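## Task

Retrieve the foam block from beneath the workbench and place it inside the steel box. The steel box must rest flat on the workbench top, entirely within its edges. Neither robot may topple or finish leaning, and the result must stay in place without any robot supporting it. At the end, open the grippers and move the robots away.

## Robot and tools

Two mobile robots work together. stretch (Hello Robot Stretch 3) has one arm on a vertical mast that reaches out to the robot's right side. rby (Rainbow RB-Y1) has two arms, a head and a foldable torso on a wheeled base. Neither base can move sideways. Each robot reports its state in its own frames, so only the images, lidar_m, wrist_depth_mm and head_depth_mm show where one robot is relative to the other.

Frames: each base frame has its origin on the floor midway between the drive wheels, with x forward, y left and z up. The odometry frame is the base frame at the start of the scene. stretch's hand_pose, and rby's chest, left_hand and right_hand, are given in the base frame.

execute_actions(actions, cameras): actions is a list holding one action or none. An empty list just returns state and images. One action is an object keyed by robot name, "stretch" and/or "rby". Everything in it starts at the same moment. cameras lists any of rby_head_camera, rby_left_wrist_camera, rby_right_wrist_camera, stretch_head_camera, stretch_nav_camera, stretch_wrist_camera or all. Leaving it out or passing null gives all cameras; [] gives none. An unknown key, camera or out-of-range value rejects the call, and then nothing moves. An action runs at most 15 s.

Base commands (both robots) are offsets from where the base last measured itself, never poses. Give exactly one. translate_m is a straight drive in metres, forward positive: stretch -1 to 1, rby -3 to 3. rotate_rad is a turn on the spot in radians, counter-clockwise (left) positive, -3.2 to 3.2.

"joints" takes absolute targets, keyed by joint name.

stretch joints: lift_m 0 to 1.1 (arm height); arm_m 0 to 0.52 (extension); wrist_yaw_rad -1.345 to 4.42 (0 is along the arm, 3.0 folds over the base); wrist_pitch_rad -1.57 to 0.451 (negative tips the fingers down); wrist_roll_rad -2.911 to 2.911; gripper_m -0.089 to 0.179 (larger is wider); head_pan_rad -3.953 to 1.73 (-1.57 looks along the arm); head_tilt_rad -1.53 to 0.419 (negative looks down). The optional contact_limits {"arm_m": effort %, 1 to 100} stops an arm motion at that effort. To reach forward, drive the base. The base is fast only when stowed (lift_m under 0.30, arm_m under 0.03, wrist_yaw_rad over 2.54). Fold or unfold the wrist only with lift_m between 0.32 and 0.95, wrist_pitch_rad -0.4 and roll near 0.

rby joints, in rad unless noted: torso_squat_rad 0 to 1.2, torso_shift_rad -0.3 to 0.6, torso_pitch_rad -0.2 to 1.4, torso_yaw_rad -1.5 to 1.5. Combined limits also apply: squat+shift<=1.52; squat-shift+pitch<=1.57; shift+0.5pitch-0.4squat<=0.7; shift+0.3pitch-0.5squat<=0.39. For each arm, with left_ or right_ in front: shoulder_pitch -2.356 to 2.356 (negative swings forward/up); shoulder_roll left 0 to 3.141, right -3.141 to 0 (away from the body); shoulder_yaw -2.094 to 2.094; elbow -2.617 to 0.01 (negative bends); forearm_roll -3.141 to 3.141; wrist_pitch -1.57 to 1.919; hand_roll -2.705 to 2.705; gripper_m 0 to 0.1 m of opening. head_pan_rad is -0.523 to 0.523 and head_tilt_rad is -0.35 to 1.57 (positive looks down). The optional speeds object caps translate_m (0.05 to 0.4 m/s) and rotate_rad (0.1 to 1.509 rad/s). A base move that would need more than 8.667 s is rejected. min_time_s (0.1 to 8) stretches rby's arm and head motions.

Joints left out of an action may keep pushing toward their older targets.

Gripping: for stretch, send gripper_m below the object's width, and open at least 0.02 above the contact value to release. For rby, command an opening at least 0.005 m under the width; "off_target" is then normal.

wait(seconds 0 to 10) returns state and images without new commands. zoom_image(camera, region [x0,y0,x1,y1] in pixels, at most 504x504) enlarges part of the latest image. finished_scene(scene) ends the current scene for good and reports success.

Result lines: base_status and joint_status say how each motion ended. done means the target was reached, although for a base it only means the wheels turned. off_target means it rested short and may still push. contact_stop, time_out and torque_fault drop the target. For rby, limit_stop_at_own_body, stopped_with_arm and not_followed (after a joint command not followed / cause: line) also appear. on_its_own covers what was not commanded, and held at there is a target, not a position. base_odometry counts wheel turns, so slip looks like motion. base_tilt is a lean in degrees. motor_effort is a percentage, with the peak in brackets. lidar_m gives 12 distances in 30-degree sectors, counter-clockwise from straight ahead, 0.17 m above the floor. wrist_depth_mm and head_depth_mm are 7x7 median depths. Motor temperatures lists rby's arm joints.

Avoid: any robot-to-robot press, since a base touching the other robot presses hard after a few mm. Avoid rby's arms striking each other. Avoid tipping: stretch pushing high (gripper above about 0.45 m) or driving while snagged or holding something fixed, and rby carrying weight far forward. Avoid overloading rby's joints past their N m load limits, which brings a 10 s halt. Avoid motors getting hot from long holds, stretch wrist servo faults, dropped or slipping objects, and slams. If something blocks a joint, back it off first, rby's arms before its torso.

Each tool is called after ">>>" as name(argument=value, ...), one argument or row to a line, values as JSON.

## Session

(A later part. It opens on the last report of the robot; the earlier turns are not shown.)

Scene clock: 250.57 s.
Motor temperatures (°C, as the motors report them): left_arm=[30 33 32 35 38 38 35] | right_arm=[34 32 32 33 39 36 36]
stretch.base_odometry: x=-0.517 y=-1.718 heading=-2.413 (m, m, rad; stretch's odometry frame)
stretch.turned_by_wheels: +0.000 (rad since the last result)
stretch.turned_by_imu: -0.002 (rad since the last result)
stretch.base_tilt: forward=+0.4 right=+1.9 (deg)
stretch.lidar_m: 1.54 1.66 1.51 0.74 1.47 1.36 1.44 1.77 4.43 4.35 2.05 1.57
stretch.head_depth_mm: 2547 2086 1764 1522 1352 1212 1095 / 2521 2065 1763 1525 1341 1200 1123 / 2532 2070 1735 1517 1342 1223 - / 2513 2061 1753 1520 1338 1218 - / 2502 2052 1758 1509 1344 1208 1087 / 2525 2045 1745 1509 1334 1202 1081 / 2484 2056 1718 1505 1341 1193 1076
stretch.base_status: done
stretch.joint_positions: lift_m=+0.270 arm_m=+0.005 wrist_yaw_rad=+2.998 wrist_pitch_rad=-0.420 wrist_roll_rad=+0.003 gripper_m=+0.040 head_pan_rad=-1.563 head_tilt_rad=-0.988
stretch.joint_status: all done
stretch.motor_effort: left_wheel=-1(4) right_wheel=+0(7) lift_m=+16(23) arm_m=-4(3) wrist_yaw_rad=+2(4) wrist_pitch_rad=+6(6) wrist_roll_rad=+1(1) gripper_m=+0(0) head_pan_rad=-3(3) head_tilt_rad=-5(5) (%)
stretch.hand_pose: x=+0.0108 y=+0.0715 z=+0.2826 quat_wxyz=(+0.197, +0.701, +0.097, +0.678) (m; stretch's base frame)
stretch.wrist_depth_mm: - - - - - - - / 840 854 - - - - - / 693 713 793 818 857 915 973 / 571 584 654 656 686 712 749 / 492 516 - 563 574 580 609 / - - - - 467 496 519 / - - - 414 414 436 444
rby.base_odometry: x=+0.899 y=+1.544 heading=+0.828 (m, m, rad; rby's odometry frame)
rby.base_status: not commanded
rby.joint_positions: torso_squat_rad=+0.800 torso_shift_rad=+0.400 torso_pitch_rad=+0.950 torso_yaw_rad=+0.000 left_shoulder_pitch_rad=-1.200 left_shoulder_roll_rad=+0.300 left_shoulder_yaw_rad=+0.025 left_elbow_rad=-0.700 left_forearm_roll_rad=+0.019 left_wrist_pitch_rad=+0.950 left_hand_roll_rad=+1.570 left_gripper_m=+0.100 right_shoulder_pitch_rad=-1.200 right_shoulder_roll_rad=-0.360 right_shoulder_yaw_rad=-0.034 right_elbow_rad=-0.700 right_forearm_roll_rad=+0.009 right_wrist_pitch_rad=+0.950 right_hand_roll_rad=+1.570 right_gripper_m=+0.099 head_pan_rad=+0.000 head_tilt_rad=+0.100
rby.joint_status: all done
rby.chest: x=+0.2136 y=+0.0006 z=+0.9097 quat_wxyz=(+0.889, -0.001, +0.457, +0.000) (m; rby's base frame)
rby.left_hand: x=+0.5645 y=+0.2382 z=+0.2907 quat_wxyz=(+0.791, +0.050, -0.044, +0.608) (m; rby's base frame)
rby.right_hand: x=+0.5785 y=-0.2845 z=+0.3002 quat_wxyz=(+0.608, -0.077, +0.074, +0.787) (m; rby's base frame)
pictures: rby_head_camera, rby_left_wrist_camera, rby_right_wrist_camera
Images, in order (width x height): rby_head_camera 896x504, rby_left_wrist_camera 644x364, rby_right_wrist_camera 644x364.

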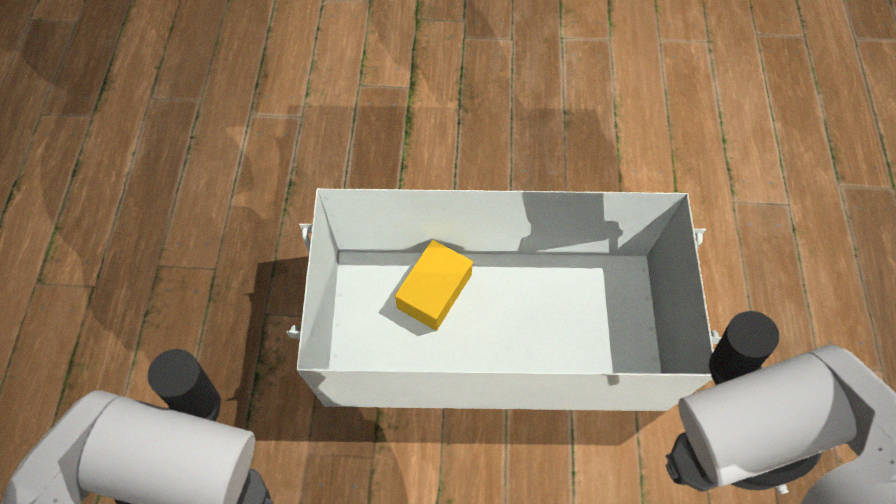

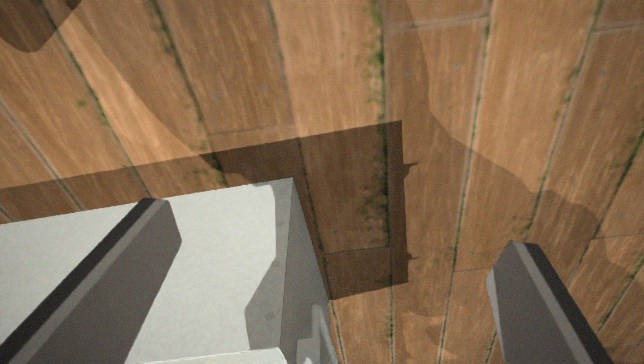

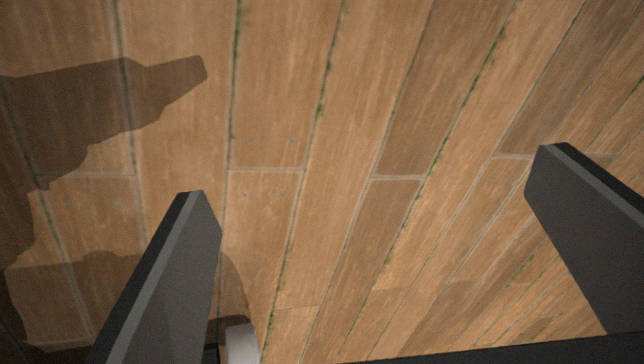

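>>> execute_actions(
  actions=[
    {"rby":{"base":{"translate_m":0.2},"joints":{"left_forearm_roll_rad":0.29,"right_forearm_roll_rad":-0.42,"left_shoulder_roll_rad":0.28,"right_shoulder_roll_rad":-0.48}}},
  ],
  cameras=["rby_head_camera","rby_left_wrist_camera","rby_right_wrist_camera"],
)

Scene clock: 258.07 s.
Motor temperatures (°C, as the motors report them): left_arm=[30 33 32 35 38 38 35] | right_arm=[34 32 32 33 39 36 36]
stretch.base_odometry: x=-0.517 y=-1.718 heading=-2.413 (m, m, rad; stretch's odometry frame)
stretch.turned_by_wheels: +0.000 (rad since the last result)
stretch.turned_by_imu: +0.001 (rad since the last result)
stretch.base_tilt: forward=+0.4 right=+1.8 (deg)
stretch.lidar_m: 1.53 1.66 1.51 0.73 1.47 1.36 1.44 1.68 4.47 4.36 2.05 1.57
stretch.head_depth_mm: 2514 2090 1763 1531 1348 1207 1088 / 2523 2062 1733 1526 1342 1207 1125 / 2508 2073 1767 1518 1337 1218 - / 2520 2096 1743 1506 1342 1222 - / 2499 2051 1736 1524 1343 1195 1073 / 2525 2052 1735 1507 1337 1199 1083 / 2501 2061 1735 1498 1339 1196 1075
stretch.base_status: not commanded
stretch.joint_positions: lift_m=+0.270 arm_m=+0.005 wrist_yaw_rad=+2.998 wrist_pitch_rad=-0.420 wrist_roll_rad=+0.003 gripper_m=+0.040 head_pan_rad=-1.563 head_tilt_rad=-0.988
stretch.joint_status: not commanded
stretch.motor_effort: left_wheel=-1(1) right_wheel=+0(0) lift_m=+16(16) arm_m=-3(3) wrist_yaw_rad=+2(2) wrist_pitch_rad=+6(6) wrist_roll_rad=+1(1) gripper_m=+0(0) head_pan_rad=-3(3) head_tilt_rad=-5(4) (%)
stretch.hand_pose: x=+0.0108 y=+0.0715 z=+0.2826 quat_wxyz=(+0.197, +0.701, +0.097, +0.678) (m; stretch's base frame)
stretch.wrist_depth_mm: - - - - - - - / 841 858 - - - - - / 701 710 784 810 878 923 987 / 576 585 649 658 678 721 754 / 493 515 - 558 573 590 612 / - - - - 477 498 514 / - - - 410 415 437 442
rby.base_odometry: x=+1.035 y=+1.691 heading=+0.828 (m, m, rad; rby's odometry frame)
rby.base_status: done
rby.joint_positions: torso_squat_rad=+0.800 torso_shift_rad=+0.400 torso_pitch_rad=+0.950 torso_yaw_rad=+0.000 left_shoulder_pitch_rad=-1.200 left_shoulder_roll_rad=+0.280 left_shoulder_yaw_rad=+0.025 left_elbow_rad=-0.700 left_forearm_roll_rad=+0.290 left_wrist_pitch_rad=+0.950 left_hand_roll_rad=+1.570 left_gripper_m=+0.100 right_shoulder_pitch_rad=-1.200 right_shoulder_roll_rad=-0.480 right_shoulder_yaw_rad=-0.034 right_elbow_rad=-0.700 right_forearm_roll_rad=-0.420 right_wrist_pitch_rad=+0.950 right_hand_roll_rad=+1.570 right_gripper_m=+0.099 head_pan_rad=+0.000 head_tilt_rad=+0.100
rby.joint_status: all done
rby.chest: x=+0.2136 y=+0.0006 z=+0.9097 quat_wxyz=(+0.889, -0.001, +0.457, +0.000) (m; rby's base frame)
rby.left_hand: x=+0.5511 y=+0.1749 z=+0.2886 quat_wxyz=(+0.742, -0.026, +0.048, +0.668) (m; rby's base frame)
rby.right_hand: x=+0.5926 y=-0.2854 z=+0.3116 quat_wxyz=(+0.714, -0.001, -0.018, +0.700) (m; rby's base frame)
pictures: rby_head_camera, rby_left_wrist_camera, rby_right_wrist_camera
Images, in order (width x height): rby_head_camera 896x504, rby_left_wrist_camera 644x364, rby_right_wrist_camera 644x364.

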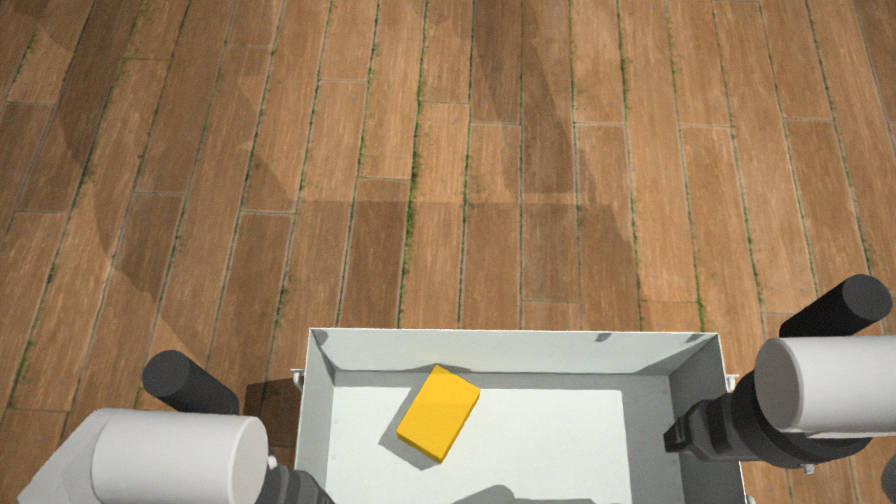

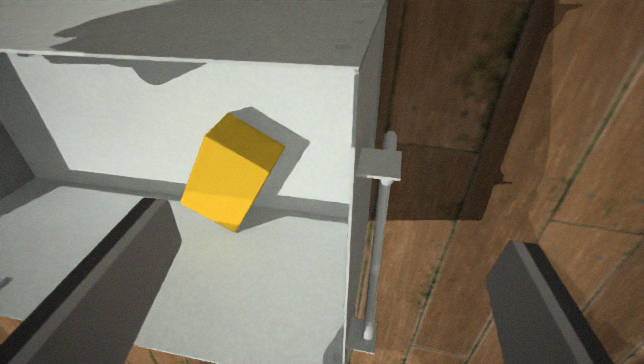

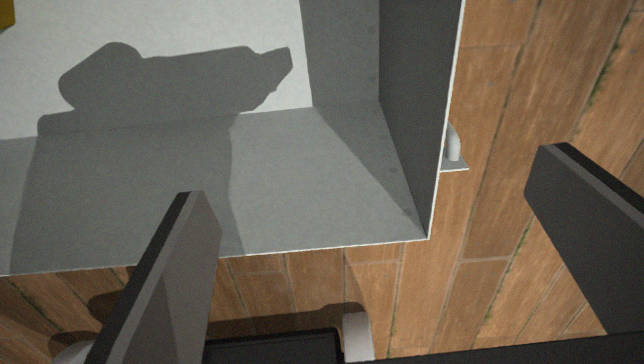

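>>> execute_actions(
  actions=[
    {"rby":{"base":{"rotate_rad":0.18},"joints":{"left_forearm_roll_rad":0.38,"right_forearm_roll_rad":-0.38,"left_shoulder_roll_rad":0.42,"right_shoulder_roll_rad":-0.42}}},
  ],
  cameras=[],
)

>>> execute_actions(
  actions=[
    {"rby":{"base":{"translate_m":-0.4}}},
  ],
  cameras=[],
)

>>> execute_actions(
  actions=[
    {"rby":{"base":{"rotate_rad":-0.18}}},
  ],
  cameras=[],
)

>>> execute_actions(
  actions=[
    {"rby":{"base":{"translate_m":0.4},"joints":{"head_tilt_rad":0.4}}},
  ],
  cameras=["rby_head_camera","rby_left_wrist_camera","rby_right_wrist_camera"],
)

Scene clock: 271.07 s.
Motor temperatures (°C, as the motors report them): left_arm=[30 33 32 35 38 38 35] | right_arm=[34 32 32 33 39 36 36]
stretch.base_odometry: x=-0.517 y=-1.718 heading=-2.413 (m, m, rad; stretch's odometry frame)
stretch.turned_by_wheels: +0.000 (rad since the last result)
stretch.turned_by_imu: +0.001 (rad since the last result)
stretch.base_tilt: forward=+0.5 right=+1.9 (deg)
stretch.lidar_m: 1.53 1.66 1.51 0.74 1.47 1.36 1.45 1.68 4.45 4.35 2.04 1.57
stretch.head_depth_mm: 2534 2056 1749 1529 1347 1209 1095 / 2500 2085 1754 1534 1350 1199 1121 / 2527 2057 1761 1530 1348 1221 - / 2490 2061 1755 1510 1342 1216 - / 2523 2047 1738 1519 1342 1201 1074 / 2479 2044 1715 1506 1346 1196 1086 / 2500 2044 1747 1502 1335 1198 1084
stretch.base_status: not commanded
stretch.joint_positions: lift_m=+0.270 arm_m=+0.005 wrist_yaw_rad=+2.998 wrist_pitch_rad=-0.420 wrist_roll_rad=+0.003 gripper_m=+0.040 head_pan_rad=-1.563 head_tilt_rad=-0.988
stretch.joint_status: not commanded
stretch.motor_effort: left_wheel=-1(1) right_wheel=+0(0) lift_m=+16(16) arm_m=-3(3) wrist_yaw_rad=+2(2) wrist_pitch_rad=+7(6) wrist_roll_rad=+1(1) gripper_m=+0(1) head_pan_rad=-3(1) head_tilt_rad=-5(5) (%)
stretch.hand_pose: x=+0.0108 y=+0.0715 z=+0.2826 quat_wxyz=(+0.197, +0.701, +0.097, +0.678) (m; stretch's base frame)
stretch.wrist_depth_mm: - - - - - - - / 825 845 - - - - - / 702 707 780 820 850 912 973 / 572 576 646 668 686 717 749 / 492 516 - 553 569 585 615 / - - - - 469 494 508 / - - - 409 412 439 450
rby.base_odometry: x=+1.035 y=+1.691 heading=+1.008 (m, m, rad; rby's odometry frame)
rby.base_status: done
rby.joint_positions: torso_squat_rad=+0.800 torso_shift_rad=+0.400 torso_pitch_rad=+0.950 torso_yaw_rad=+0.000 left_shoulder_pitch_rad=-1.200 left_shoulder_roll_rad=+0.420 left_shoulder_yaw_rad=+0.025 left_elbow_rad=-0.700 left_forearm_roll_rad=+0.380 left_wrist_pitch_rad=+0.950 left_hand_roll_rad=+1.570 left_gripper_m=+0.100 right_shoulder_pitch_rad=-1.200 right_shoulder_roll_rad=-0.420 right_shoulder_yaw_rad=-0.034 right_elbow_rad=-0.700 right_forearm_roll_rad=-0.380 right_wrist_pitch_rad=+0.950 right_hand_roll_rad=+1.570 right_gripper_m=+0.099 head_pan_rad=+0.000 head_tilt_rad=+0.100
rby.joint_status: all done
rby.chest: x=+0.2136 y=+0.0006 z=+0.9097 quat_wxyz=(+0.889, -0.001, +0.457, +0.000) (m; rby's base frame)
rby.left_hand: x=+0.5797 y=+0.2524 z=+0.3017 quat_wxyz=(+0.715, -0.018, +0.014, +0.699) (m; rby's base frame)
rby.right_hand: x=+0.5807 y=-0.2530 z=+0.3026 quat_wxyz=(+0.702, +0.014, -0.019, +0.712) (m; rby's base frame)
pictures: none
No camera images: the call's "cameras" was empty. Leave "cameras" out to get every camera's image.

Scene clock: 273.77 s.
Motor temperatures (°C, as the motors report them): left_arm=[30 33 32 35 38 38 35] | right_arm=[34 32 32 33 39 36 36]
stretch.base_odometry: x=-0.517 y=-1.718 heading=-2.413 (m, m, rad; stretch's odometry frame)
stretch.turned_by_wheels: +0.000 (rad since the last result)
stretch.turned_by_imu: +0.001 (rad since the last result)
stretch.base_tilt: forward=+0.4 right=+1.9 (deg)
stretch.lidar_m: 1.54 1.66 1.51 0.73 1.47 1.36 1.44 1.81 2.04 4.35 2.04 1.57
stretch.head_depth_mm: 2534 2090 1768 1531 1358 1214 1088 / 2531 2087 1767 1528 1353 1202 1116 / 2562 2052 1745 1519 1342 1225 - / 2511 2075 1747 1524 1345 1222 - / 2507 2055 1735 1512 1330 1203 1074 / 2497 2051 1737 1515 1335 1198 1086 / 2497 2046 1730 1504 1326 1186 1087
stretch.base_status: not commanded
stretch.joint_positions: lift_m=+0.270 arm_m=+0.005 wrist_yaw_rad=+2.998 wrist_pitch_rad=-0.420 wrist_roll_rad=+0.003 gripper_m=+0.040 head_pan_rad=-1.563 head_tilt_rad=-0.988
stretch.joint_status: not commanded
stretch.motor_effort: left_wheel=-1(1) right_wheel=+0(0) lift_m=+16(16) arm_m=-3(3) wrist_yaw_rad=+3(2) wrist_pitch_rad=+6(6) wrist_roll_rad=+1(1) gripper_m=-1(0) head_pan_rad=-3(2) head_tilt_rad=-6(5) (%)
stretch.hand_pose: x=+0.0108 y=+0.0715 z=+0.2826 quat_wxyz=(+0.197, +0.701, +0.097, +0.678) (m; stretch's base frame)
stretch.wrist_depth_mm: - - - - - - - / 829 850 - - - - - / 693 721 779 811 851 918 991 / 575 593 653 657 694 716 747 / 490 515 - 555 572 586 608 / - - - - 465 498 522 / - - - 413 413 435 443
rby.base_odometry: x=+0.821 y=+1.353 heading=+1.008 (m, m, rad; rby's odometry frame)
rby.base_status: done
rby.joint_positions: torso_squat_rad=+0.800 torso_shift_rad=+0.400 torso_pitch_rad=+0.950 torso_yaw_rad=+0.000 left_shoulder_pitch_rad=-1.200 left_shoulder_roll_rad=+0.420 left_shoulder_yaw_rad=+0.025 left_elbow_rad=-0.700 left_forearm_roll_rad=+0.380 left_wrist_pitch_rad=+0.950 left_hand_roll_rad=+1.570 left_gripper_m=+0.100 right_shoulder_pitch_rad=-1.200 right_shoulder_roll_rad=-0.420 right_shoulder_yaw_rad=-0.034 right_elbow_rad=-0.700 right_forearm_roll_rad=-0.380 right_wrist_pitch_rad=+0.950 right_hand_roll_rad=+1.570 right_gripper_m=+0.099 head_pan_rad=+0.000 head_tilt_rad=+0.100
rby.joint_status: not commanded
rby.chest: x=+0.2135 y=+0.0006 z=+0.9098 quat_wxyz=(+0.889, -0.001, +0.457, +0.000) (m; rby's base frame)
rby.left_hand: x=+0.5796 y=+0.2525 z=+0.3018 quat_wxyz=(+0.715, -0.018, +0.014, +0.699) (m; rby's base frame)
rby.right_hand: x=+0.5808 y=-0.2530 z=+0.3028 quat_wxyz=(+0.702, +0.014, -0.019, +0.712) (m; rby's base frame)
pictures: none
No camera images: the call's "cameras" was empty. Leave "cameras" out to get every camera's image.

Scene clock: 275.30 s.
Motor temperatures (°C, as the motors report them): left_arm=[30 33 32 35 38 38 35] | right_arm=[34 32 32 33 39 36 36]
stretch.base_odometry: x=-0.517 y=-1.718 heading=-2.413 (m, m, rad; stretch's odometry frame)
stretch.turned_by_wheels: +0.000 (rad since the last result)
stretch.turned_by_imu: +0.000 (rad since the last result)
stretch.base_tilt: forward=+0.4 right=+1.9 (deg)
stretch.lidar_m: 1.54 1.66 1.51 0.73 1.47 1.37 1.45 1.83 2.11 4.35 2.05 1.57
stretch.head_depth_mm: 2534 2065 1761 1523 1349 1211 1088 / 2523 2109 1768 1533 1344 1203 1118 / 2528 2066 1734 1523 1347 1214 - / 2526 2055 1735 1518 1342 1221 - / 2522 2056 1755 1516 1340 1197 1072 / 2496 2057 1728 1525 1336 1203 1086 / 2489 2030 1751 1511 1329 1200 1083
stretch.base_status: not commanded
stretch.joint_positions: lift_m=+0.270 arm_m=+0.005 wrist_yaw_rad=+2.998 wrist_pitch_rad=-0.420 wrist_roll_rad=+0.003 gripper_m=+0.040 head_pan_rad=-1.563 head_tilt_rad=-0.988
stretch.joint_status: not commanded
stretch.motor_effort: left_wheel=-1(2) right_wheel=+0(0) lift_m=+16(16) arm_m=-3(2) wrist_yaw_rad=+2(3) wrist_pitch_rad=+6(6) wrist_roll_rad=+1(1) gripper_m=-1(1) head_pan_rad=-2(2) head_tilt_rad=-5(5) (%)
stretch.hand_pose: x=+0.0108 y=+0.0715 z=+0.2826 quat_wxyz=(+0.197, +0.701, +0.097, +0.678) (m; stretch's base frame)
stretch.wrist_depth_mm: - - - - - - - / 832 835 - - - - - / 699 714 774 819 843 912 972 / 572 585 652 662 688 715 752 / 493 515 - 551 578 588 608 / - - - - 474 494 513 / - - - 410 422 438 448
rby.base_odometry: x=+0.821 y=+1.353 heading=+0.828 (m, m, rad; rby's odometry frame)
rby.base_status: done
rby.joint_positions: torso_squat_rad=+0.800 torso_shift_rad=+0.400 torso_pitch_rad=+0.950 torso_yaw_rad=+0.000 left_shoulder_pitch_rad=-1.200 left_shoulder_roll_rad=+0.420 left_shoulder_yaw_rad=+0.025 left_elbow_rad=-0.700 left_forearm_roll_rad=+0.380 left_wrist_pitch_rad=+0.950 left_hand_roll_rad=+1.570 left_gripper_m=+0.100 right_shoulder_pitch_rad=-1.200 right_shoulder_roll_rad=-0.420 right_shoulder_yaw_rad=-0.034 right_elbow_rad=-0.700 right_forearm_roll_rad=-0.380 right_wrist_pitch_rad=+0.950 right_hand_roll_rad=+1.570 right_gripper_m=+0.099 head_pan_rad=+0.000 head_tilt_rad=+0.100
rby.joint_status: not commanded
rby.chest: x=+0.2135 y=+0.0006 z=+0.9098 quat_wxyz=(+0.889, -0.001, +0.457, +0.000) (m; rby's base frame)
rby.left_hand: x=+0.5797 y=+0.2524 z=+0.3019 quat_wxyz=(+0.715, -0.018, +0.014, +0.699) (m; rby's base frame)
rby.right_hand: x=+0.5808 y=-0.2530 z=+0.3028 quat_wxyz=(+0.702, +0.014, -0.019, +0.712) (m; rby's base frame)
pictures: none
No camera images: the call's "cameras" was empty. Leave "cameras" out to get every camera's image.

Scene clock: 277.97 s.
Motor temperatures (°C, as the motors report them): left_arm=[30 33 32 35 38 38 35] | right_arm=[34 32 32 33 39 36 36]
stretch.base_odometry: x=-0.517 y=-1.718 heading=-2.413 (m, m, rad; stretch's odometry frame)
stretch.turned_by_wheels: +0.000 (rad since the last result)
stretch.turned_by_imu: +0.001 (rad since the last result)
stretch.base_tilt: forward=+0.4 right=+1.9 (deg)
stretch.lidar_m: 1.53 1.66 1.51 0.73 1.47 1.37 1.45 1.61 4.44 4.35 2.05 1.57
stretch.head_depth_mm: 2553 2091 1770 1542 1358 1210 1086 / 2525 2089 1768 1519 1342 1209 1119 / 2520 2080 1754 1510 1349 1227 - / 2508 2066 1754 1524 1336 1219 - / 2520 2060 1746 1507 1340 1197 1081 / 2497 2018 1746 1503 1336 1206 1090 / 2467 2051 1732 1500 1326 1200 1087
stretch.base_status: not commanded
stretch.joint_positions: lift_m=+0.270 arm_m=+0.005 wrist_yaw_rad=+2.998 wrist_pitch_rad=-0.420 wrist_roll_rad=+0.003 gripper_m=+0.040 head_pan_rad=-1.563 head_tilt_rad=-0.988
stretch.joint_status: not commanded
stretch.motor_effort: left_wheel=-1(1) right_wheel=+0(0) lift_m=+16(16) arm_m=-3(3) wrist_yaw_rad=+3(2) wrist_pitch_rad=+6(6) wrist_roll_rad=+1(1) gripper_m=+0(1) head_pan_rad=-2(3) head_tilt_rad=-5(5) (%)
stretch.hand_pose: x=+0.0108 y=+0.0715 z=+0.2826 quat_wxyz=(+0.197, +0.701, +0.097, +0.678) (m; stretch's base frame)
stretch.wrist_depth_mm: - - - - - - - / 831 840 - - - - - / 695 717 769 807 854 914 974 / 570 576 647 652 692 712 753 / 492 517 - 556 573 591 610 / - - - - 472 498 518 / - - - 411 412 431 442
rby.base_odometry: x=+1.092 y=+1.648 heading=+0.829 (m, m, rad; rby's odometry frame)
rby.base_status: done
rby.joint_positions: torso_squat_rad=+0.800 torso_shift_rad=+0.400 torso_pitch_rad=+0.950 torso_yaw_rad=+0.000 left_shoulder_pitch_rad=-1.200 left_shoulder_roll_rad=+0.420 left_shoulder_yaw_rad=+0.025 left_elbow_rad=-0.700 left_forearm_roll_rad=+0.380 left_wrist_pitch_rad=+0.950 left_hand_roll_rad=+1.570 left_gripper_m=+0.100 right_shoulder_pitch_rad=-1.200 right_shoulder_roll_rad=-0.420 right_shoulder_yaw_rad=-0.034 right_elbow_rad=-0.700 right_forearm_roll_rad=-0.380 right_wrist_pitch_rad=+0.950 right_hand_roll_rad=+1.570 right_gripper_m=+0.099 head_pan_rad=+0.000 head_tilt_rad=+0.400
rby.joint_status: all done
rby.chest: x=+0.2136 y=+0.0006 z=+0.9097 quat_wxyz=(+0.889, -0.001, +0.457, +0.000) (m; rby's base frame)
rby.left_hand: x=+0.5798 y=+0.2524 z=+0.3018 quat_wxyz=(+0.715, -0.018, +0.014, +0.699) (m; rby's base frame)
rby.right_hand: x=+0.5808 y=-0.2530 z=+0.3027 quat_wxyz=(+0.702, +0.014, -0.019, +0.712) (m; rby's base frame)
pictures: rby_head_camera, rby_left_wrist_camera, rby_right_wrist_camera
Images, in order (width x height): rby_head_camera 896x504, rby_left_wrist_camera 644x364, rby_right_wrist_camera 644x364.

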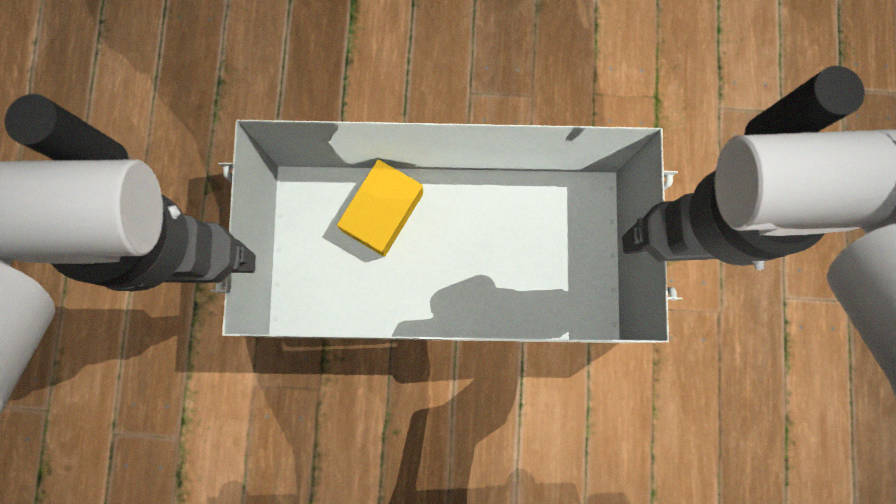

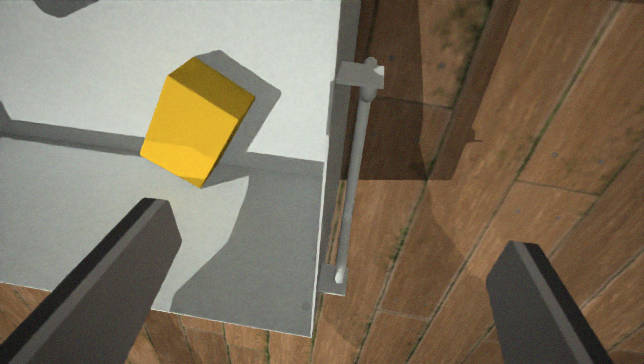

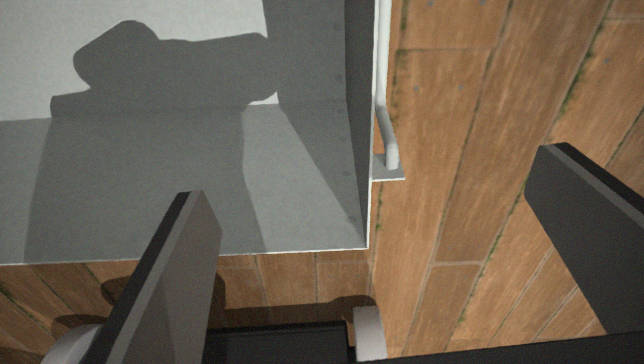

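Lower: squat 1.05, shift 0.46.

>>> execute_actions(
  actions=[
    {"rby":{"joints":{"torso_squat_rad":1.05,"torso_shift_rad":0.46}}},
  ],
  cameras=["rby_head_camera","rby_left_wrist_camera","rby_right_wrist_camera"],
)

Scene clock: 282.70 s.
Motor temperatures (°C, as the motors report them): left_arm=[30 33 32 35 38 38 35] | right_arm=[34 32 32 33 39 36 36]
stretch.base_odometry: x=-0.517 y=-1.718 heading=-2.413 (m, m, rad; stretch's odometry frame)
stretch.turned_by_wheels: +0.000 (rad since the last result)
stretch.turned_by_imu: +0.001 (rad since the last result)
stretch.base_tilt: forward=+0.4 right=+1.9 (deg)
stretch.lidar_m: 1.53 1.66 1.51 0.73 1.47 1.37 1.43 1.62 4.43 4.35 2.05 1.57
stretch.head_depth_mm: 2559 2070 1760 1532 1349 1204 1088 / 2511 2074 1741 1531 1338 1202 1120 / 2512 2093 1762 1526 1347 1217 - / 2474 2071 1741 1527 1338 1225 - / 2491 2055 1744 1510 1338 1205 1078 / 2481 2047 1739 1519 1336 1198 1086 / 2470 2044 1749 1511 1339 1191 1078
stretch.base_status: not commanded
stretch.joint_positions: lift_m=+0.270 arm_m=+0.005 wrist_yaw_rad=+2.998 wrist_pitch_rad=-0.420 wrist_roll_rad=+0.003 gripper_m=+0.040 head_pan_rad=-1.563 head_tilt_rad=-0.988
stretch.joint_status: not commanded
stretch.motor_effort: left_wheel=-1(1) right_wheel=+0(0) lift_m=+16(16) arm_m=-3(3) wrist_yaw_rad=+2(2) wrist_pitch_rad=+6(6) wrist_roll_rad=+1(1) gripper_m=+0(0) head_pan_rad=-3(3) head_tilt_rad=-4(6) (%)
stretch.hand_pose: x=+0.0108 y=+0.0715 z=+0.2826 quat_wxyz=(+0.197, +0.701, +0.097, +0.678) (m; stretch's base frame)
stretch.wrist_depth_mm: - - - - - - - / 848 835 - - - - - / 695 708 772 810 865 930 - / 575 582 652 657 682 726 759 / 490 513 - 555 577 586 614 / - - - - 470 501 517 / - - - 414 418 440 444
rby.base_odometry: x=+1.092 y=+1.648 heading=+0.828 (m, m, rad; rby's odometry frame)
rby.base_status: not commanded
rby.joint_positions: torso_squat_rad=+1.042 torso_shift_rad=+0.452 torso_pitch_rad=+0.936 torso_yaw_rad=+0.001 left_shoulder_pitch_rad=-1.202 left_shoulder_roll_rad=+0.421 left_shoulder_yaw_rad=+0.025 left_elbow_rad=-0.702 left_forearm_roll_rad=+0.380 left_wrist_pitch_rad=+0.951 left_hand_roll_rad=+1.570 left_gripper_m=+0.100 right_shoulder_pitch_rad=-1.201 right_shoulder_roll_rad=-0.421 right_shoulder_yaw_rad=-0.034 right_elbow_rad=-0.701 right_forearm_roll_rad=-0.380 right_wrist_pitch_rad=+0.950 right_hand_roll_rad=+1.570 right_gripper_m=+0.099 head_pan_rad=+0.000 head_tilt_rad=+0.400
rby.joint_status: torso_squat_rad contact_stop (moved +0.242 of +0.250); torso_shift_rad contact_stop (moved +0.052 of +0.060)
rby.chest: x=+0.1752 y=+0.0004 z=+0.7817 quat_wxyz=(+0.893, +0.000, +0.451, +0.000) (m; rby's base frame)
rby.left_hand: x=+0.5519 y=+0.2525 z=+0.1802 quat_wxyz=(+0.715, -0.024, +0.008, +0.698) (m; rby's base frame)
rby.right_hand: x=+0.5521 y=-0.2528 z=+0.1803 quat_wxyz=(+0.702, +0.008, -0.025, +0.712) (m; rby's base frame)
pictures: rby_head_camera, rby_left_wrist_camera, rby_right_wrist_camera
Images, in order (width x height): rby_head_camera 896x504, rby_left_wrist_camera 644x364, rby_right_wrist_camera 644x364.

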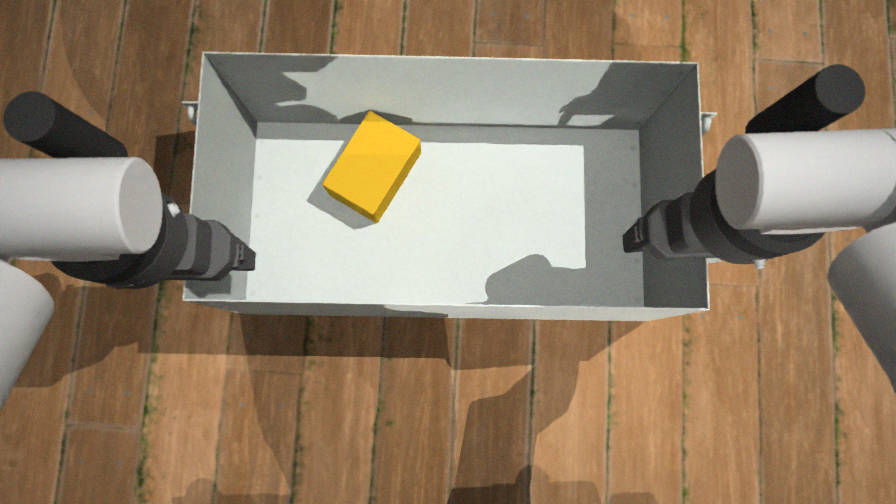

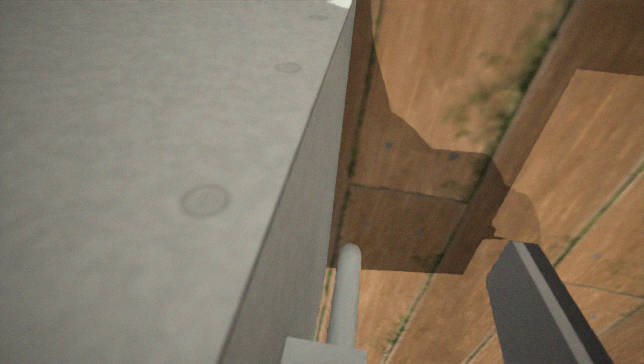

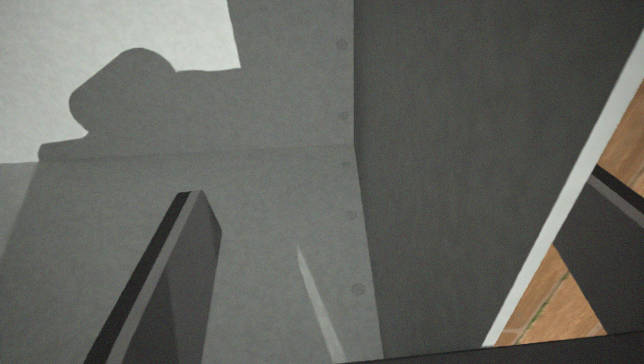

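Palm on rim, too far back. Raise slightly, forward 0.07, grip.

>>> execute_actions(
  actions=[
    {"rby":{"joints":{"torso_squat_rad":1.0,"torso_shift_rad":0.45,"torso_pitch_rad":0.95}}},
  ],
  cameras=[],
)

>>> execute_actions(
  actions=[
    {"rby":{"base":{"translate_m":0.065}}},
  ],
  cameras=[],
)

>>> execute_actions(
  actions=[
    {"rby":{"joints":{"left_gripper_m":0,"right_gripper_m":0}}},
  ],
  cameras=["rby_head_camera"],
)

>>> execute_actions(
  actions=[
    {"rby":{"joints":{"torso_squat_rad":0.5,"torso_shift_rad":0.3,"torso_pitch_rad":0.47,"left_wrist_pitch_rad":1.43,"right_wrist_pitch_rad":1.43,"head_tilt_rad":0.7},"min_time_s":1.9}},
  ],
  cameras=["rby_head_camera"],
)

Scene clock: 291.63 s.
Motor temperatures (°C, as the motors report them): left_arm=[30 33 32 35 38 38 35] | right_arm=[34 32 32 33 39 36 36]
stretch.base_odometry: x=-0.517 y=-1.718 heading=-2.413 (m, m, rad; stretch's odometry frame)
stretch.turned_by_wheels: +0.000 (rad since the last result)
stretch.turned_by_imu: +0.001 (rad since the last result)
stretch.base_tilt: forward=+0.4 right=+1.9 (deg)
stretch.lidar_m: 1.54 1.67 1.51 0.73 1.47 1.36 1.43 1.62 4.46 4.36 2.05 1.57
stretch.head_depth_mm: 2588 2084 1778 1529 1349 1209 1092 / 2557 2078 1763 1540 1349 1200 1122 / 2527 2073 1761 1528 1344 1220 - / 2561 2080 1755 1511 1346 1225 - / 2533 2049 1747 1509 1346 1191 1077 / 2479 2036 1732 1512 1336 1203 1086 / 2499 2029 1734 1505 1332 1192 1085
stretch.base_status: not commanded
stretch.joint_positions: lift_m=+0.270 arm_m=+0.005 wrist_yaw_rad=+2.998 wrist_pitch_rad=-0.420 wrist_roll_rad=+0.003 gripper_m=+0.040 head_pan_rad=-1.563 head_tilt_rad=-0.988
stretch.joint_status: not commanded
stretch.motor_effort: left_wheel=-1(1) right_wheel=+0(0) lift_m=+16(16) arm_m=-3(3) wrist_yaw_rad=+2(2) wrist_pitch_rad=+6(7) wrist_roll_rad=+1(1) gripper_m=+0(0) head_pan_rad=-3(2) head_tilt_rad=-5(5) (%)
stretch.hand_pose: x=+0.0108 y=+0.0715 z=+0.2826 quat_wxyz=(+0.197, +0.701, +0.097, +0.678) (m; stretch's base frame)
stretch.wrist_depth_mm: - - - - - - - / 847 847 - - - - - / 696 714 769 812 861 919 982 / 572 590 662 661 689 708 749 / 486 508 - 558 568 590 613 / - - - - 474 495 515 / - - - 409 416 434 443
rby.base_odometry: x=+1.092 y=+1.648 heading=+0.828 (m, m, rad; rby's odometry frame)
rby.base_status: not commanded
rby.joint_positions: torso_squat_rad=+1.000 torso_shift_rad=+0.450 torso_pitch_rad=+0.950 torso_yaw_rad=+0.000 left_shoulder_pitch_rad=-1.200 left_shoulder_roll_rad=+0.420 left_shoulder_yaw_rad=+0.025 left_elbow_rad=-0.700 left_forearm_roll_rad=+0.380 left_wrist_pitch_rad=+0.950 left_hand_roll_rad=+1.570 left_gripper_m=+0.100 right_shoulder_pitch_rad=-1.200 right_shoulder_roll_rad=-0.420 right_shoulder_yaw_rad=-0.034 right_elbow_rad=-0.700 right_forearm_roll_rad=-0.380 right_wrist_pitch_rad=+0.950 right_hand_roll_rad=+1.570 right_gripper_m=+0.099 head_pan_rad=+0.000 head_tilt_rad=+0.400
rby.joint_status: all done
rby.chest: x=+0.1881 y=+0.0005 z=+0.8011 quat_wxyz=(+0.889, +0.000, +0.457, +0.000) (m; rby's base frame)
rby.left_hand: x=+0.5545 y=+0.2528 z=+0.1934 quat_wxyz=(+0.715, -0.018, +0.014, +0.699) (m; rby's base frame)
rby.right_hand: x=+0.5558 y=-0.2528 z=+0.1941 quat_wxyz=(+0.702, +0.014, -0.020, +0.712) (m; rby's base frame)
pictures: none
No camera images: the call's "cameras" was empty. Leave "cameras" out to get every camera's image.

Scene clock: 293.23 s.
Motor temperatures (°C, as the motors report them): left_arm=[30 33 32 35 38 38 35] | right_arm=[34 32 32 33 39 36 36]
stretch.base_odometry: x=-0.517 y=-1.718 heading=-2.413 (m, m, rad; stretch's odometry frame)
stretch.turned_by_wheels: +0.000 (rad since the last result)
stretch.turned_by_imu: +0.000 (rad since the last result)
stretch.base_tilt: forward=+0.4 right=+1.9 (deg)
stretch.lidar_m: 1.54 1.66 1.52 0.73 1.47 1.36 1.42 1.59 4.47 4.33 2.05 1.56
stretch.head_depth_mm: 2544 2085 1761 1524 1351 1208 1093 / 2543 2070 1775 1523 1342 1205 1122 / 2543 2066 1737 1516 1343 1213 - / 2532 2055 1753 1511 1333 1218 - / 2527 2042 1753 1521 1337 1199 1077 / 2505 2056 1744 1523 1342 1201 1083 / 2499 2045 1723 1514 1336 1202 1084
stretch.base_status: not commanded
stretch.joint_positions: lift_m=+0.270 arm_m=+0.005 wrist_yaw_rad=+2.998 wrist_pitch_rad=-0.420 wrist_roll_rad=+0.003 gripper_m=+0.040 head_pan_rad=-1.563 head_tilt_rad=-0.988
stretch.joint_status: not commanded
stretch.motor_effort: left_wheel=-1(1) right_wheel=+0(0) lift_m=+16(16) arm_m=-3(3) wrist_yaw_rad=+3(2) wrist_pitch_rad=+6(6) wrist_roll_rad=+1(0) gripper_m=+0(1) head_pan_rad=-3(2) head_tilt_rad=-5(5) (%)
stretch.hand_pose: x=+0.0108 y=+0.0715 z=+0.2826 quat_wxyz=(+0.197, +0.701, +0.097, +0.678) (m; stretch's base frame)
stretch.wrist_depth_mm: - - - - - - - / 847 838 - - - - - / 693 709 774 812 856 914 986 / 569 590 651 664 687 722 755 / 493 521 - 561 580 582 620 / - - - - 470 495 511 / - - - 412 413 439 446
rby.base_odometry: x=+1.136 y=+1.696 heading=+0.829 (m, m, rad; rby's odometry frame)
rby.base_status: done
rby.joint_positions: torso_squat_rad=+1.000 torso_shift_rad=+0.450 torso_pitch_rad=+0.950 torso_yaw_rad=+0.000 left_shoulder_pitch_rad=-1.200 left_shoulder_roll_rad=+0.420 left_shoulder_yaw_rad=+0.025 left_elbow_rad=-0.700 left_forearm_roll_rad=+0.380 left_wrist_pitch_rad=+0.950 left_hand_roll_rad=+1.570 left_gripper_m=+0.100 right_shoulder_pitch_rad=-1.200 right_shoulder_roll_rad=-0.420 right_shoulder_yaw_rad=-0.034 right_elbow_rad=-0.700 right_forearm_roll_rad=-0.380 right_wrist_pitch_rad=+0.950 right_hand_roll_rad=+1.570 right_gripper_m=+0.099 head_pan_rad=+0.000 head_tilt_rad=+0.400
rby.joint_status: not commanded
rby.chest: x=+0.1882 y=+0.0005 z=+0.8011 quat_wxyz=(+0.889, +0.000, +0.457, +0.000) (m; rby's base frame)
rby.left_hand: x=+0.5544 y=+0.2527 z=+0.1934 quat_wxyz=(+0.715, -0.018, +0.014, +0.699) (m; rby's base frame)
rby.right_hand: x=+0.5556 y=-0.2527 z=+0.1940 quat_wxyz=(+0.702, +0.014, -0.019, +0.712) (m; rby's base frame)
pictures: none
No camera images: the call's "cameras" was empty. Leave "cameras" out to get every camera's image.

Scene clock: 294.70 s.
Motor temperatures (°C, as the motors report them): left_arm=[30 33 32 35 38 38 35] | right_arm=[34 32 32 33 39 36 36]
stretch.base_odometry: x=-0.517 y=-1.718 heading=-2.413 (m, m, rad; stretch's odometry frame)
stretch.turned_by_wheels: +0.000 (rad since the last result)
stretch.turned_by_imu: +0.000 (rad since the last result)
stretch.base_tilt: forward=+0.5 right=+1.9 (deg)
stretch.lidar_m: 1.54 1.67 1.52 0.74 1.47 1.37 1.46 1.59 4.46 4.36 2.05 1.57
stretch.head_depth_mm: 2559 2079 1770 1528 1354 1210 1097 / 2531 2060 1771 1522 1348 1210 1121 / 2505 2069 1758 1519 1343 1221 - / 2552 2057 1748 1519 1343 1224 - / 2499 2071 1727 1515 1337 1198 1081 / 2509 2031 1745 1515 1343 1200 1081 / 2474 2029 1733 1500 1333 1199 1085
stretch.base_status: not commanded
stretch.joint_positions: lift_m=+0.270 arm_m=+0.005 wrist_yaw_rad=+2.998 wrist_pitch_rad=-0.420 wrist_roll_rad=+0.003 gripper_m=+0.040 head_pan_rad=-1.563 head_tilt_rad=-0.988
stretch.joint_status: not commanded
stretch.motor_effort: left_wheel=-1(1) right_wheel=+0(0) lift_m=+16(16) arm_m=-3(3) wrist_yaw_rad=+2(2) wrist_pitch_rad=+7(7) wrist_roll_rad=+1(1) gripper_m=-1(1) head_pan_rad=-2(3) head_tilt_rad=-4(5) (%)
stretch.hand_pose: x=+0.0108 y=+0.0715 z=+0.2826 quat_wxyz=(+0.197, +0.701, +0.097, +0.678) (m; stretch's base frame)
stretch.wrist_depth_mm: - - - - - - - / 841 827 - - - - - / 694 708 779 808 861 941 979 / 570 596 655 652 687 717 754 / 492 519 - 559 563 581 612 / - - - - 470 492 516 / - - - 409 417 434 444
rby.base_odometry: x=+1.136 y=+1.696 heading=+0.828 (m, m, rad; rby's odometry frame)
rby.base_status: not commanded
rby.joint_positions: torso_squat_rad=+1.000 torso_shift_rad=+0.450 torso_pitch_rad=+0.950 torso_yaw_rad=+0.000 left_shoulder_pitch_rad=-1.201 left_shoulder_roll_rad=+0.418 left_shoulder_yaw_rad=+0.025 left_elbow_rad=-0.701 left_forearm_roll_rad=+0.380 left_wrist_pitch_rad=+0.950 left_hand_roll_rad=+1.570 left_gripper_m=+0.004 right_shoulder_pitch_rad=-1.200 right_shoulder_roll_rad=-0.420 right_shoulder_yaw_rad=-0.034 right_elbow_rad=-0.700 right_forearm_roll_rad=-0.380 right_wrist_pitch_rad=+0.950 right_hand_roll_rad=+1.570 right_gripper_m=+0.003 head_pan_rad=+0.000 head_tilt_rad=+0.400
rby.joint_status: all done
rby.chest: x=+0.1882 y=+0.0005 z=+0.8011 quat_wxyz=(+0.889, +0.000, +0.457, +0.000) (m; rby's base frame)
rby.left_hand: x=+0.5547 y=+0.2509 z=+0.1934 quat_wxyz=(+0.715, -0.019, +0.015, +0.698) (m; rby's base frame)
rby.right_hand: x=+0.5555 y=-0.2526 z=+0.1940 quat_wxyz=(+0.702, +0.014, -0.020, +0.712) (m; rby's base frame)
pictures: rby_head_camera
Images, in order (width x height): rby_head_camera 896x504.

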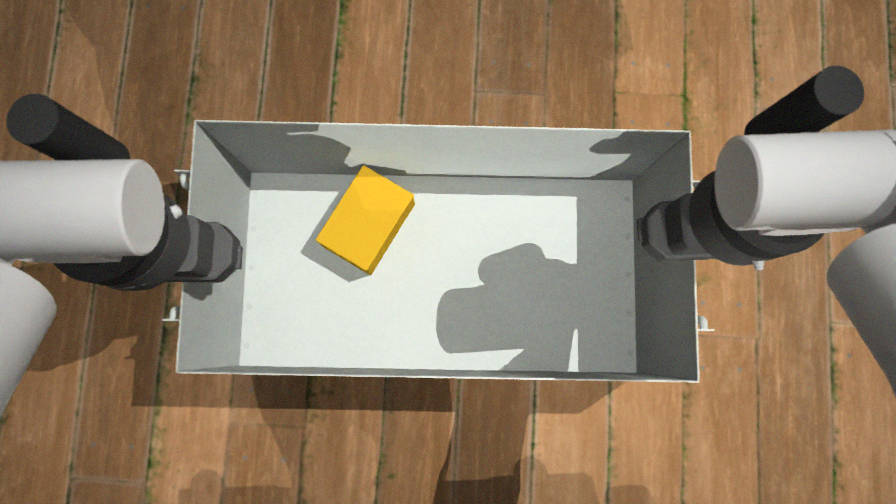

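Scene clock: 297.40 s.
Motor temperatures (°C, as the motors report them): left_arm=[30 33 32 35 38 38 35] | right_arm=[34 32 32 33 39 36 36]
stretch.base_odometry: x=-0.517 y=-1.718 heading=-2.413 (m, m, rad; stretch's odometry frame)
stretch.turned_by_wheels: +0.000 (rad since the last result)
stretch.turned_by_imu: +0.001 (rad since the last result)
stretch.base_tilt: forward=+0.4 right=+1.9 (deg)
stretch.lidar_m: 1.54 1.66 1.52 0.73 1.47 1.37 1.38 1.59 4.47 4.35 2.05 1.57
stretch.head_depth_mm: 2527 2084 1758 1524 1349 1215 1095 / 2521 2081 1747 1532 1339 1202 1118 / 2527 2088 1759 1526 1342 1223 - / 2500 2061 1748 1506 1346 1220 - / 2508 2060 1750 1509 1334 1204 1085 / 2500 2027 1754 1513 1343 1196 1081 / 2503 2064 1751 1514 1341 1198 1079
stretch.base_status: not commanded
stretch.joint_positions: lift_m=+0.270 arm_m=+0.005 wrist_yaw_rad=+2.998 wrist_pitch_rad=-0.420 wrist_roll_rad=+0.003 gripper_m=+0.040 head_pan_rad=-1.563 head_tilt_rad=-0.988
stretch.joint_status: not commanded
stretch.motor_effort: left_wheel=-1(1) right_wheel=+0(0) lift_m=+16(16) arm_m=-3(4) wrist_yaw_rad=+2(2) wrist_pitch_rad=+6(6) wrist_roll_rad=+1(1) gripper_m=+0(1) head_pan_rad=-3(3) head_tilt_rad=-5(4) (%)
stretch.hand_pose: x=+0.0108 y=+0.0715 z=+0.2826 quat_wxyz=(+0.197, +0.701, +0.097, +0.678) (m; stretch's base frame)
stretch.wrist_depth_mm: - - - - - - - / 840 833 - - - - - / 696 720 769 800 861 909 999 / 575 592 647 658 694 712 765 / 490 518 - 557 572 588 613 / - - - - 470 496 512 / - - - 415 415 433 448
rby.base_odometry: x=+1.136 y=+1.696 heading=+0.829 (m, m, rad; rby's odometry frame)
rby.base_status: not commanded
rby.joint_positions: torso_squat_rad=+0.500 torso_shift_rad=+0.300 torso_pitch_rad=+0.470 torso_yaw_rad=+0.000 left_shoulder_pitch_rad=-1.200 left_shoulder_roll_rad=+0.420 left_shoulder_yaw_rad=+0.025 left_elbow_rad=-0.700 left_forearm_roll_rad=+0.380 left_wrist_pitch_rad=+1.430 left_hand_roll_rad=+1.570 left_gripper_m=+0.001 right_shoulder_pitch_rad=-1.200 right_shoulder_roll_rad=-0.420 right_shoulder_yaw_rad=-0.034 right_elbow_rad=-0.700 right_forearm_roll_rad=-0.380 right_wrist_pitch_rad=+1.430 right_hand_roll_rad=+1.570 right_gripper_m=+0.000 head_pan_rad=+0.000 head_tilt_rad=+0.700
rby.joint_status: all done
rby.chest: x=+0.0935 y=+0.0007 z=+1.1433 quat_wxyz=(+0.973, -0.001, +0.233, +0.000) (m; rby's base frame)
rby.left_hand: x=+0.5927 y=+0.2564 z=+0.7466 quat_wxyz=(+0.722, -0.013, +0.009, +0.692) (m; rby's base frame)
rby.right_hand: x=+0.5935 y=-0.2551 z=+0.7475 quat_wxyz=(+0.695, +0.010, -0.015, +0.719) (m; rby's base frame)
pictures: rby_head_camera
Images, in order (width x height): rby_head_camera 896x504.

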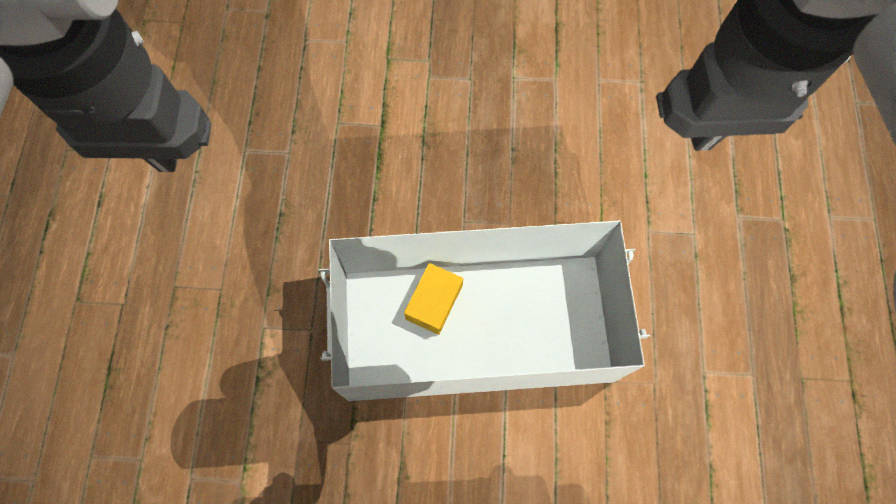

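>>> execute_actions(
  actions=[
    {"rby":{"base":{"rotate_rad":-0.05},"joints":{"left_gripper_m":0.1,"right_gripper_m":0.1,"torso_squat_rad":0.85,"torso_shift_rad":0.42,"torso_pitch_rad":0.95,"left_wrist_pitch_rad":0.95,"right_wrist_pitch_rad":0.95,"head_tilt_rad":0.4,"left_hand_roll_rad":1.92,"right_hand_roll_rad":1.42}}},
  ],
  cameras=["rby_head_camera","rby_left_wrist_camera","rby_right_wrist_camera"],
)

Scene clock: 314.57 s.
Motor temperatures (°C, as the motors report them): left_arm=[30 33 32 35 38 38 35] | right_arm=[34 32 32 33 39 36 36]
stretch.base_odometry: x=-0.517 y=-1.718 heading=-2.413 (m, m, rad; stretch's odometry frame)
stretch.turned_by_wheels: +0.000 (rad since the last result)
stretch.turned_by_imu: +0.001 (rad since the last result)
stretch.base_tilt: forward=+0.3 right=+1.9 (deg)
stretch.lidar_m: 1.54 1.67 1.51 0.73 1.47 1.37 1.38 1.59 4.44 4.36 2.05 1.57
stretch.head_depth_mm: 2530 2068 1750 1532 1346 1205 1101 / 2517 2076 1751 1528 1342 1202 1123 / 2540 2057 1750 1525 1342 1223 - / 2494 2073 1742 1518 1350 1226 - / 2519 2060 1758 1499 1336 1200 1085 / 2521 2049 1733 1508 1333 1200 1082 / 2475 2052 1744 1511 1340 1192 1083
stretch.base_status: not commanded
stretch.joint_positions: lift_m=+0.270 arm_m=+0.005 wrist_yaw_rad=+2.998 wrist_pitch_rad=-0.420 wrist_roll_rad=+0.003 gripper_m=+0.040 head_pan_rad=-1.563 head_tilt_rad=-0.988
stretch.joint_status: not commanded
stretch.motor_effort: left_wheel=-1(1) right_wheel=+0(0) lift_m=+16(16) arm_m=-3(3) wrist_yaw_rad=+2(2) wrist_pitch_rad=+6(7) wrist_roll_rad=+1(1) gripper_m=-1(0) head_pan_rad=-2(2) head_tilt_rad=-5(4) (%)
stretch.hand_pose: x=+0.0108 y=+0.0715 z=+0.2826 quat_wxyz=(+0.197, +0.701, +0.097, +0.678) (m; stretch's base frame)
stretch.wrist_depth_mm: - - - - - - - / 838 839 - - - - - / 675 719 791 806 861 923 978 / 570 594 654 658 688 720 763 / 492 516 - 554 569 588 614 / - - - - 470 494 510 / - - - 416 418 432 449
rby.base_odometry: x=+1.136 y=+1.696 heading=+0.779 (m, m, rad; rby's odometry frame)
rby.base_status: done
rby.joint_positions: torso_squat_rad=+0.850 torso_shift_rad=+0.420 torso_pitch_rad=+0.950 torso_yaw_rad=+0.000 left_shoulder_pitch_rad=-1.200 left_shoulder_roll_rad=+0.420 left_shoulder_yaw_rad=+0.025 left_elbow_rad=-0.700 left_forearm_roll_rad=+0.380 left_wrist_pitch_rad=+0.950 left_hand_roll_rad=+1.920 left_gripper_m=+0.100 right_shoulder_pitch_rad=-1.200 right_shoulder_roll_rad=-0.420 right_shoulder_yaw_rad=-0.034 right_elbow_rad=-0.700 right_forearm_roll_rad=-0.380 right_wrist_pitch_rad=+0.950 right_hand_roll_rad=+1.420 right_gripper_m=+0.099 head_pan_rad=+0.000 head_tilt_rad=+0.400
rby.joint_status: all done
rby.chest: x=+0.2121 y=+0.0006 z=+0.8823 quat_wxyz=(+0.889, +0.000, +0.457, +0.000) (m; rby's base frame)
rby.left_hand: x=+0.5781 y=+0.2526 z=+0.2744 quat_wxyz=(+0.583, -0.015, +0.017, +0.812) (m; rby's base frame)
rby.right_hand: x=+0.5793 y=-0.2527 z=+0.2752 quat_wxyz=(+0.753, +0.015, -0.018, +0.658) (m; rby's base frame)
pictures: rby_head_camera, rby_left_wrist_camera, rby_right_wrist_camera
Images, in order (width x height): rby_head_camera 896x504, rby_left_wrist_camera 644x364, rby_right_wrist_camera 644x364.

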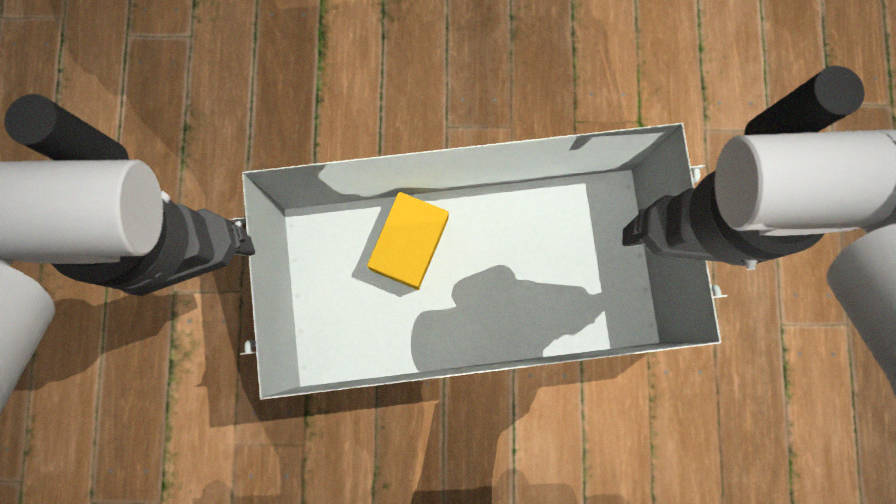

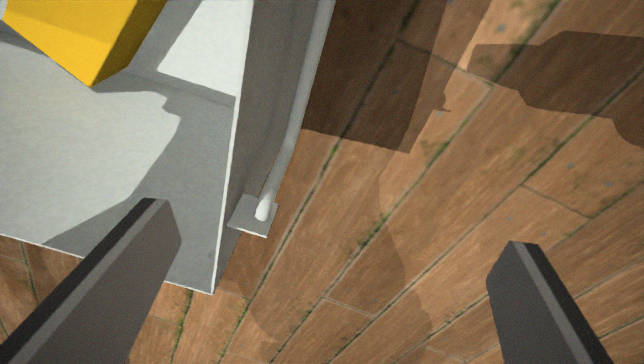

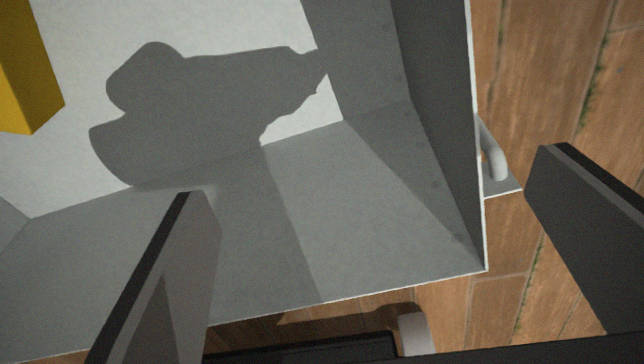

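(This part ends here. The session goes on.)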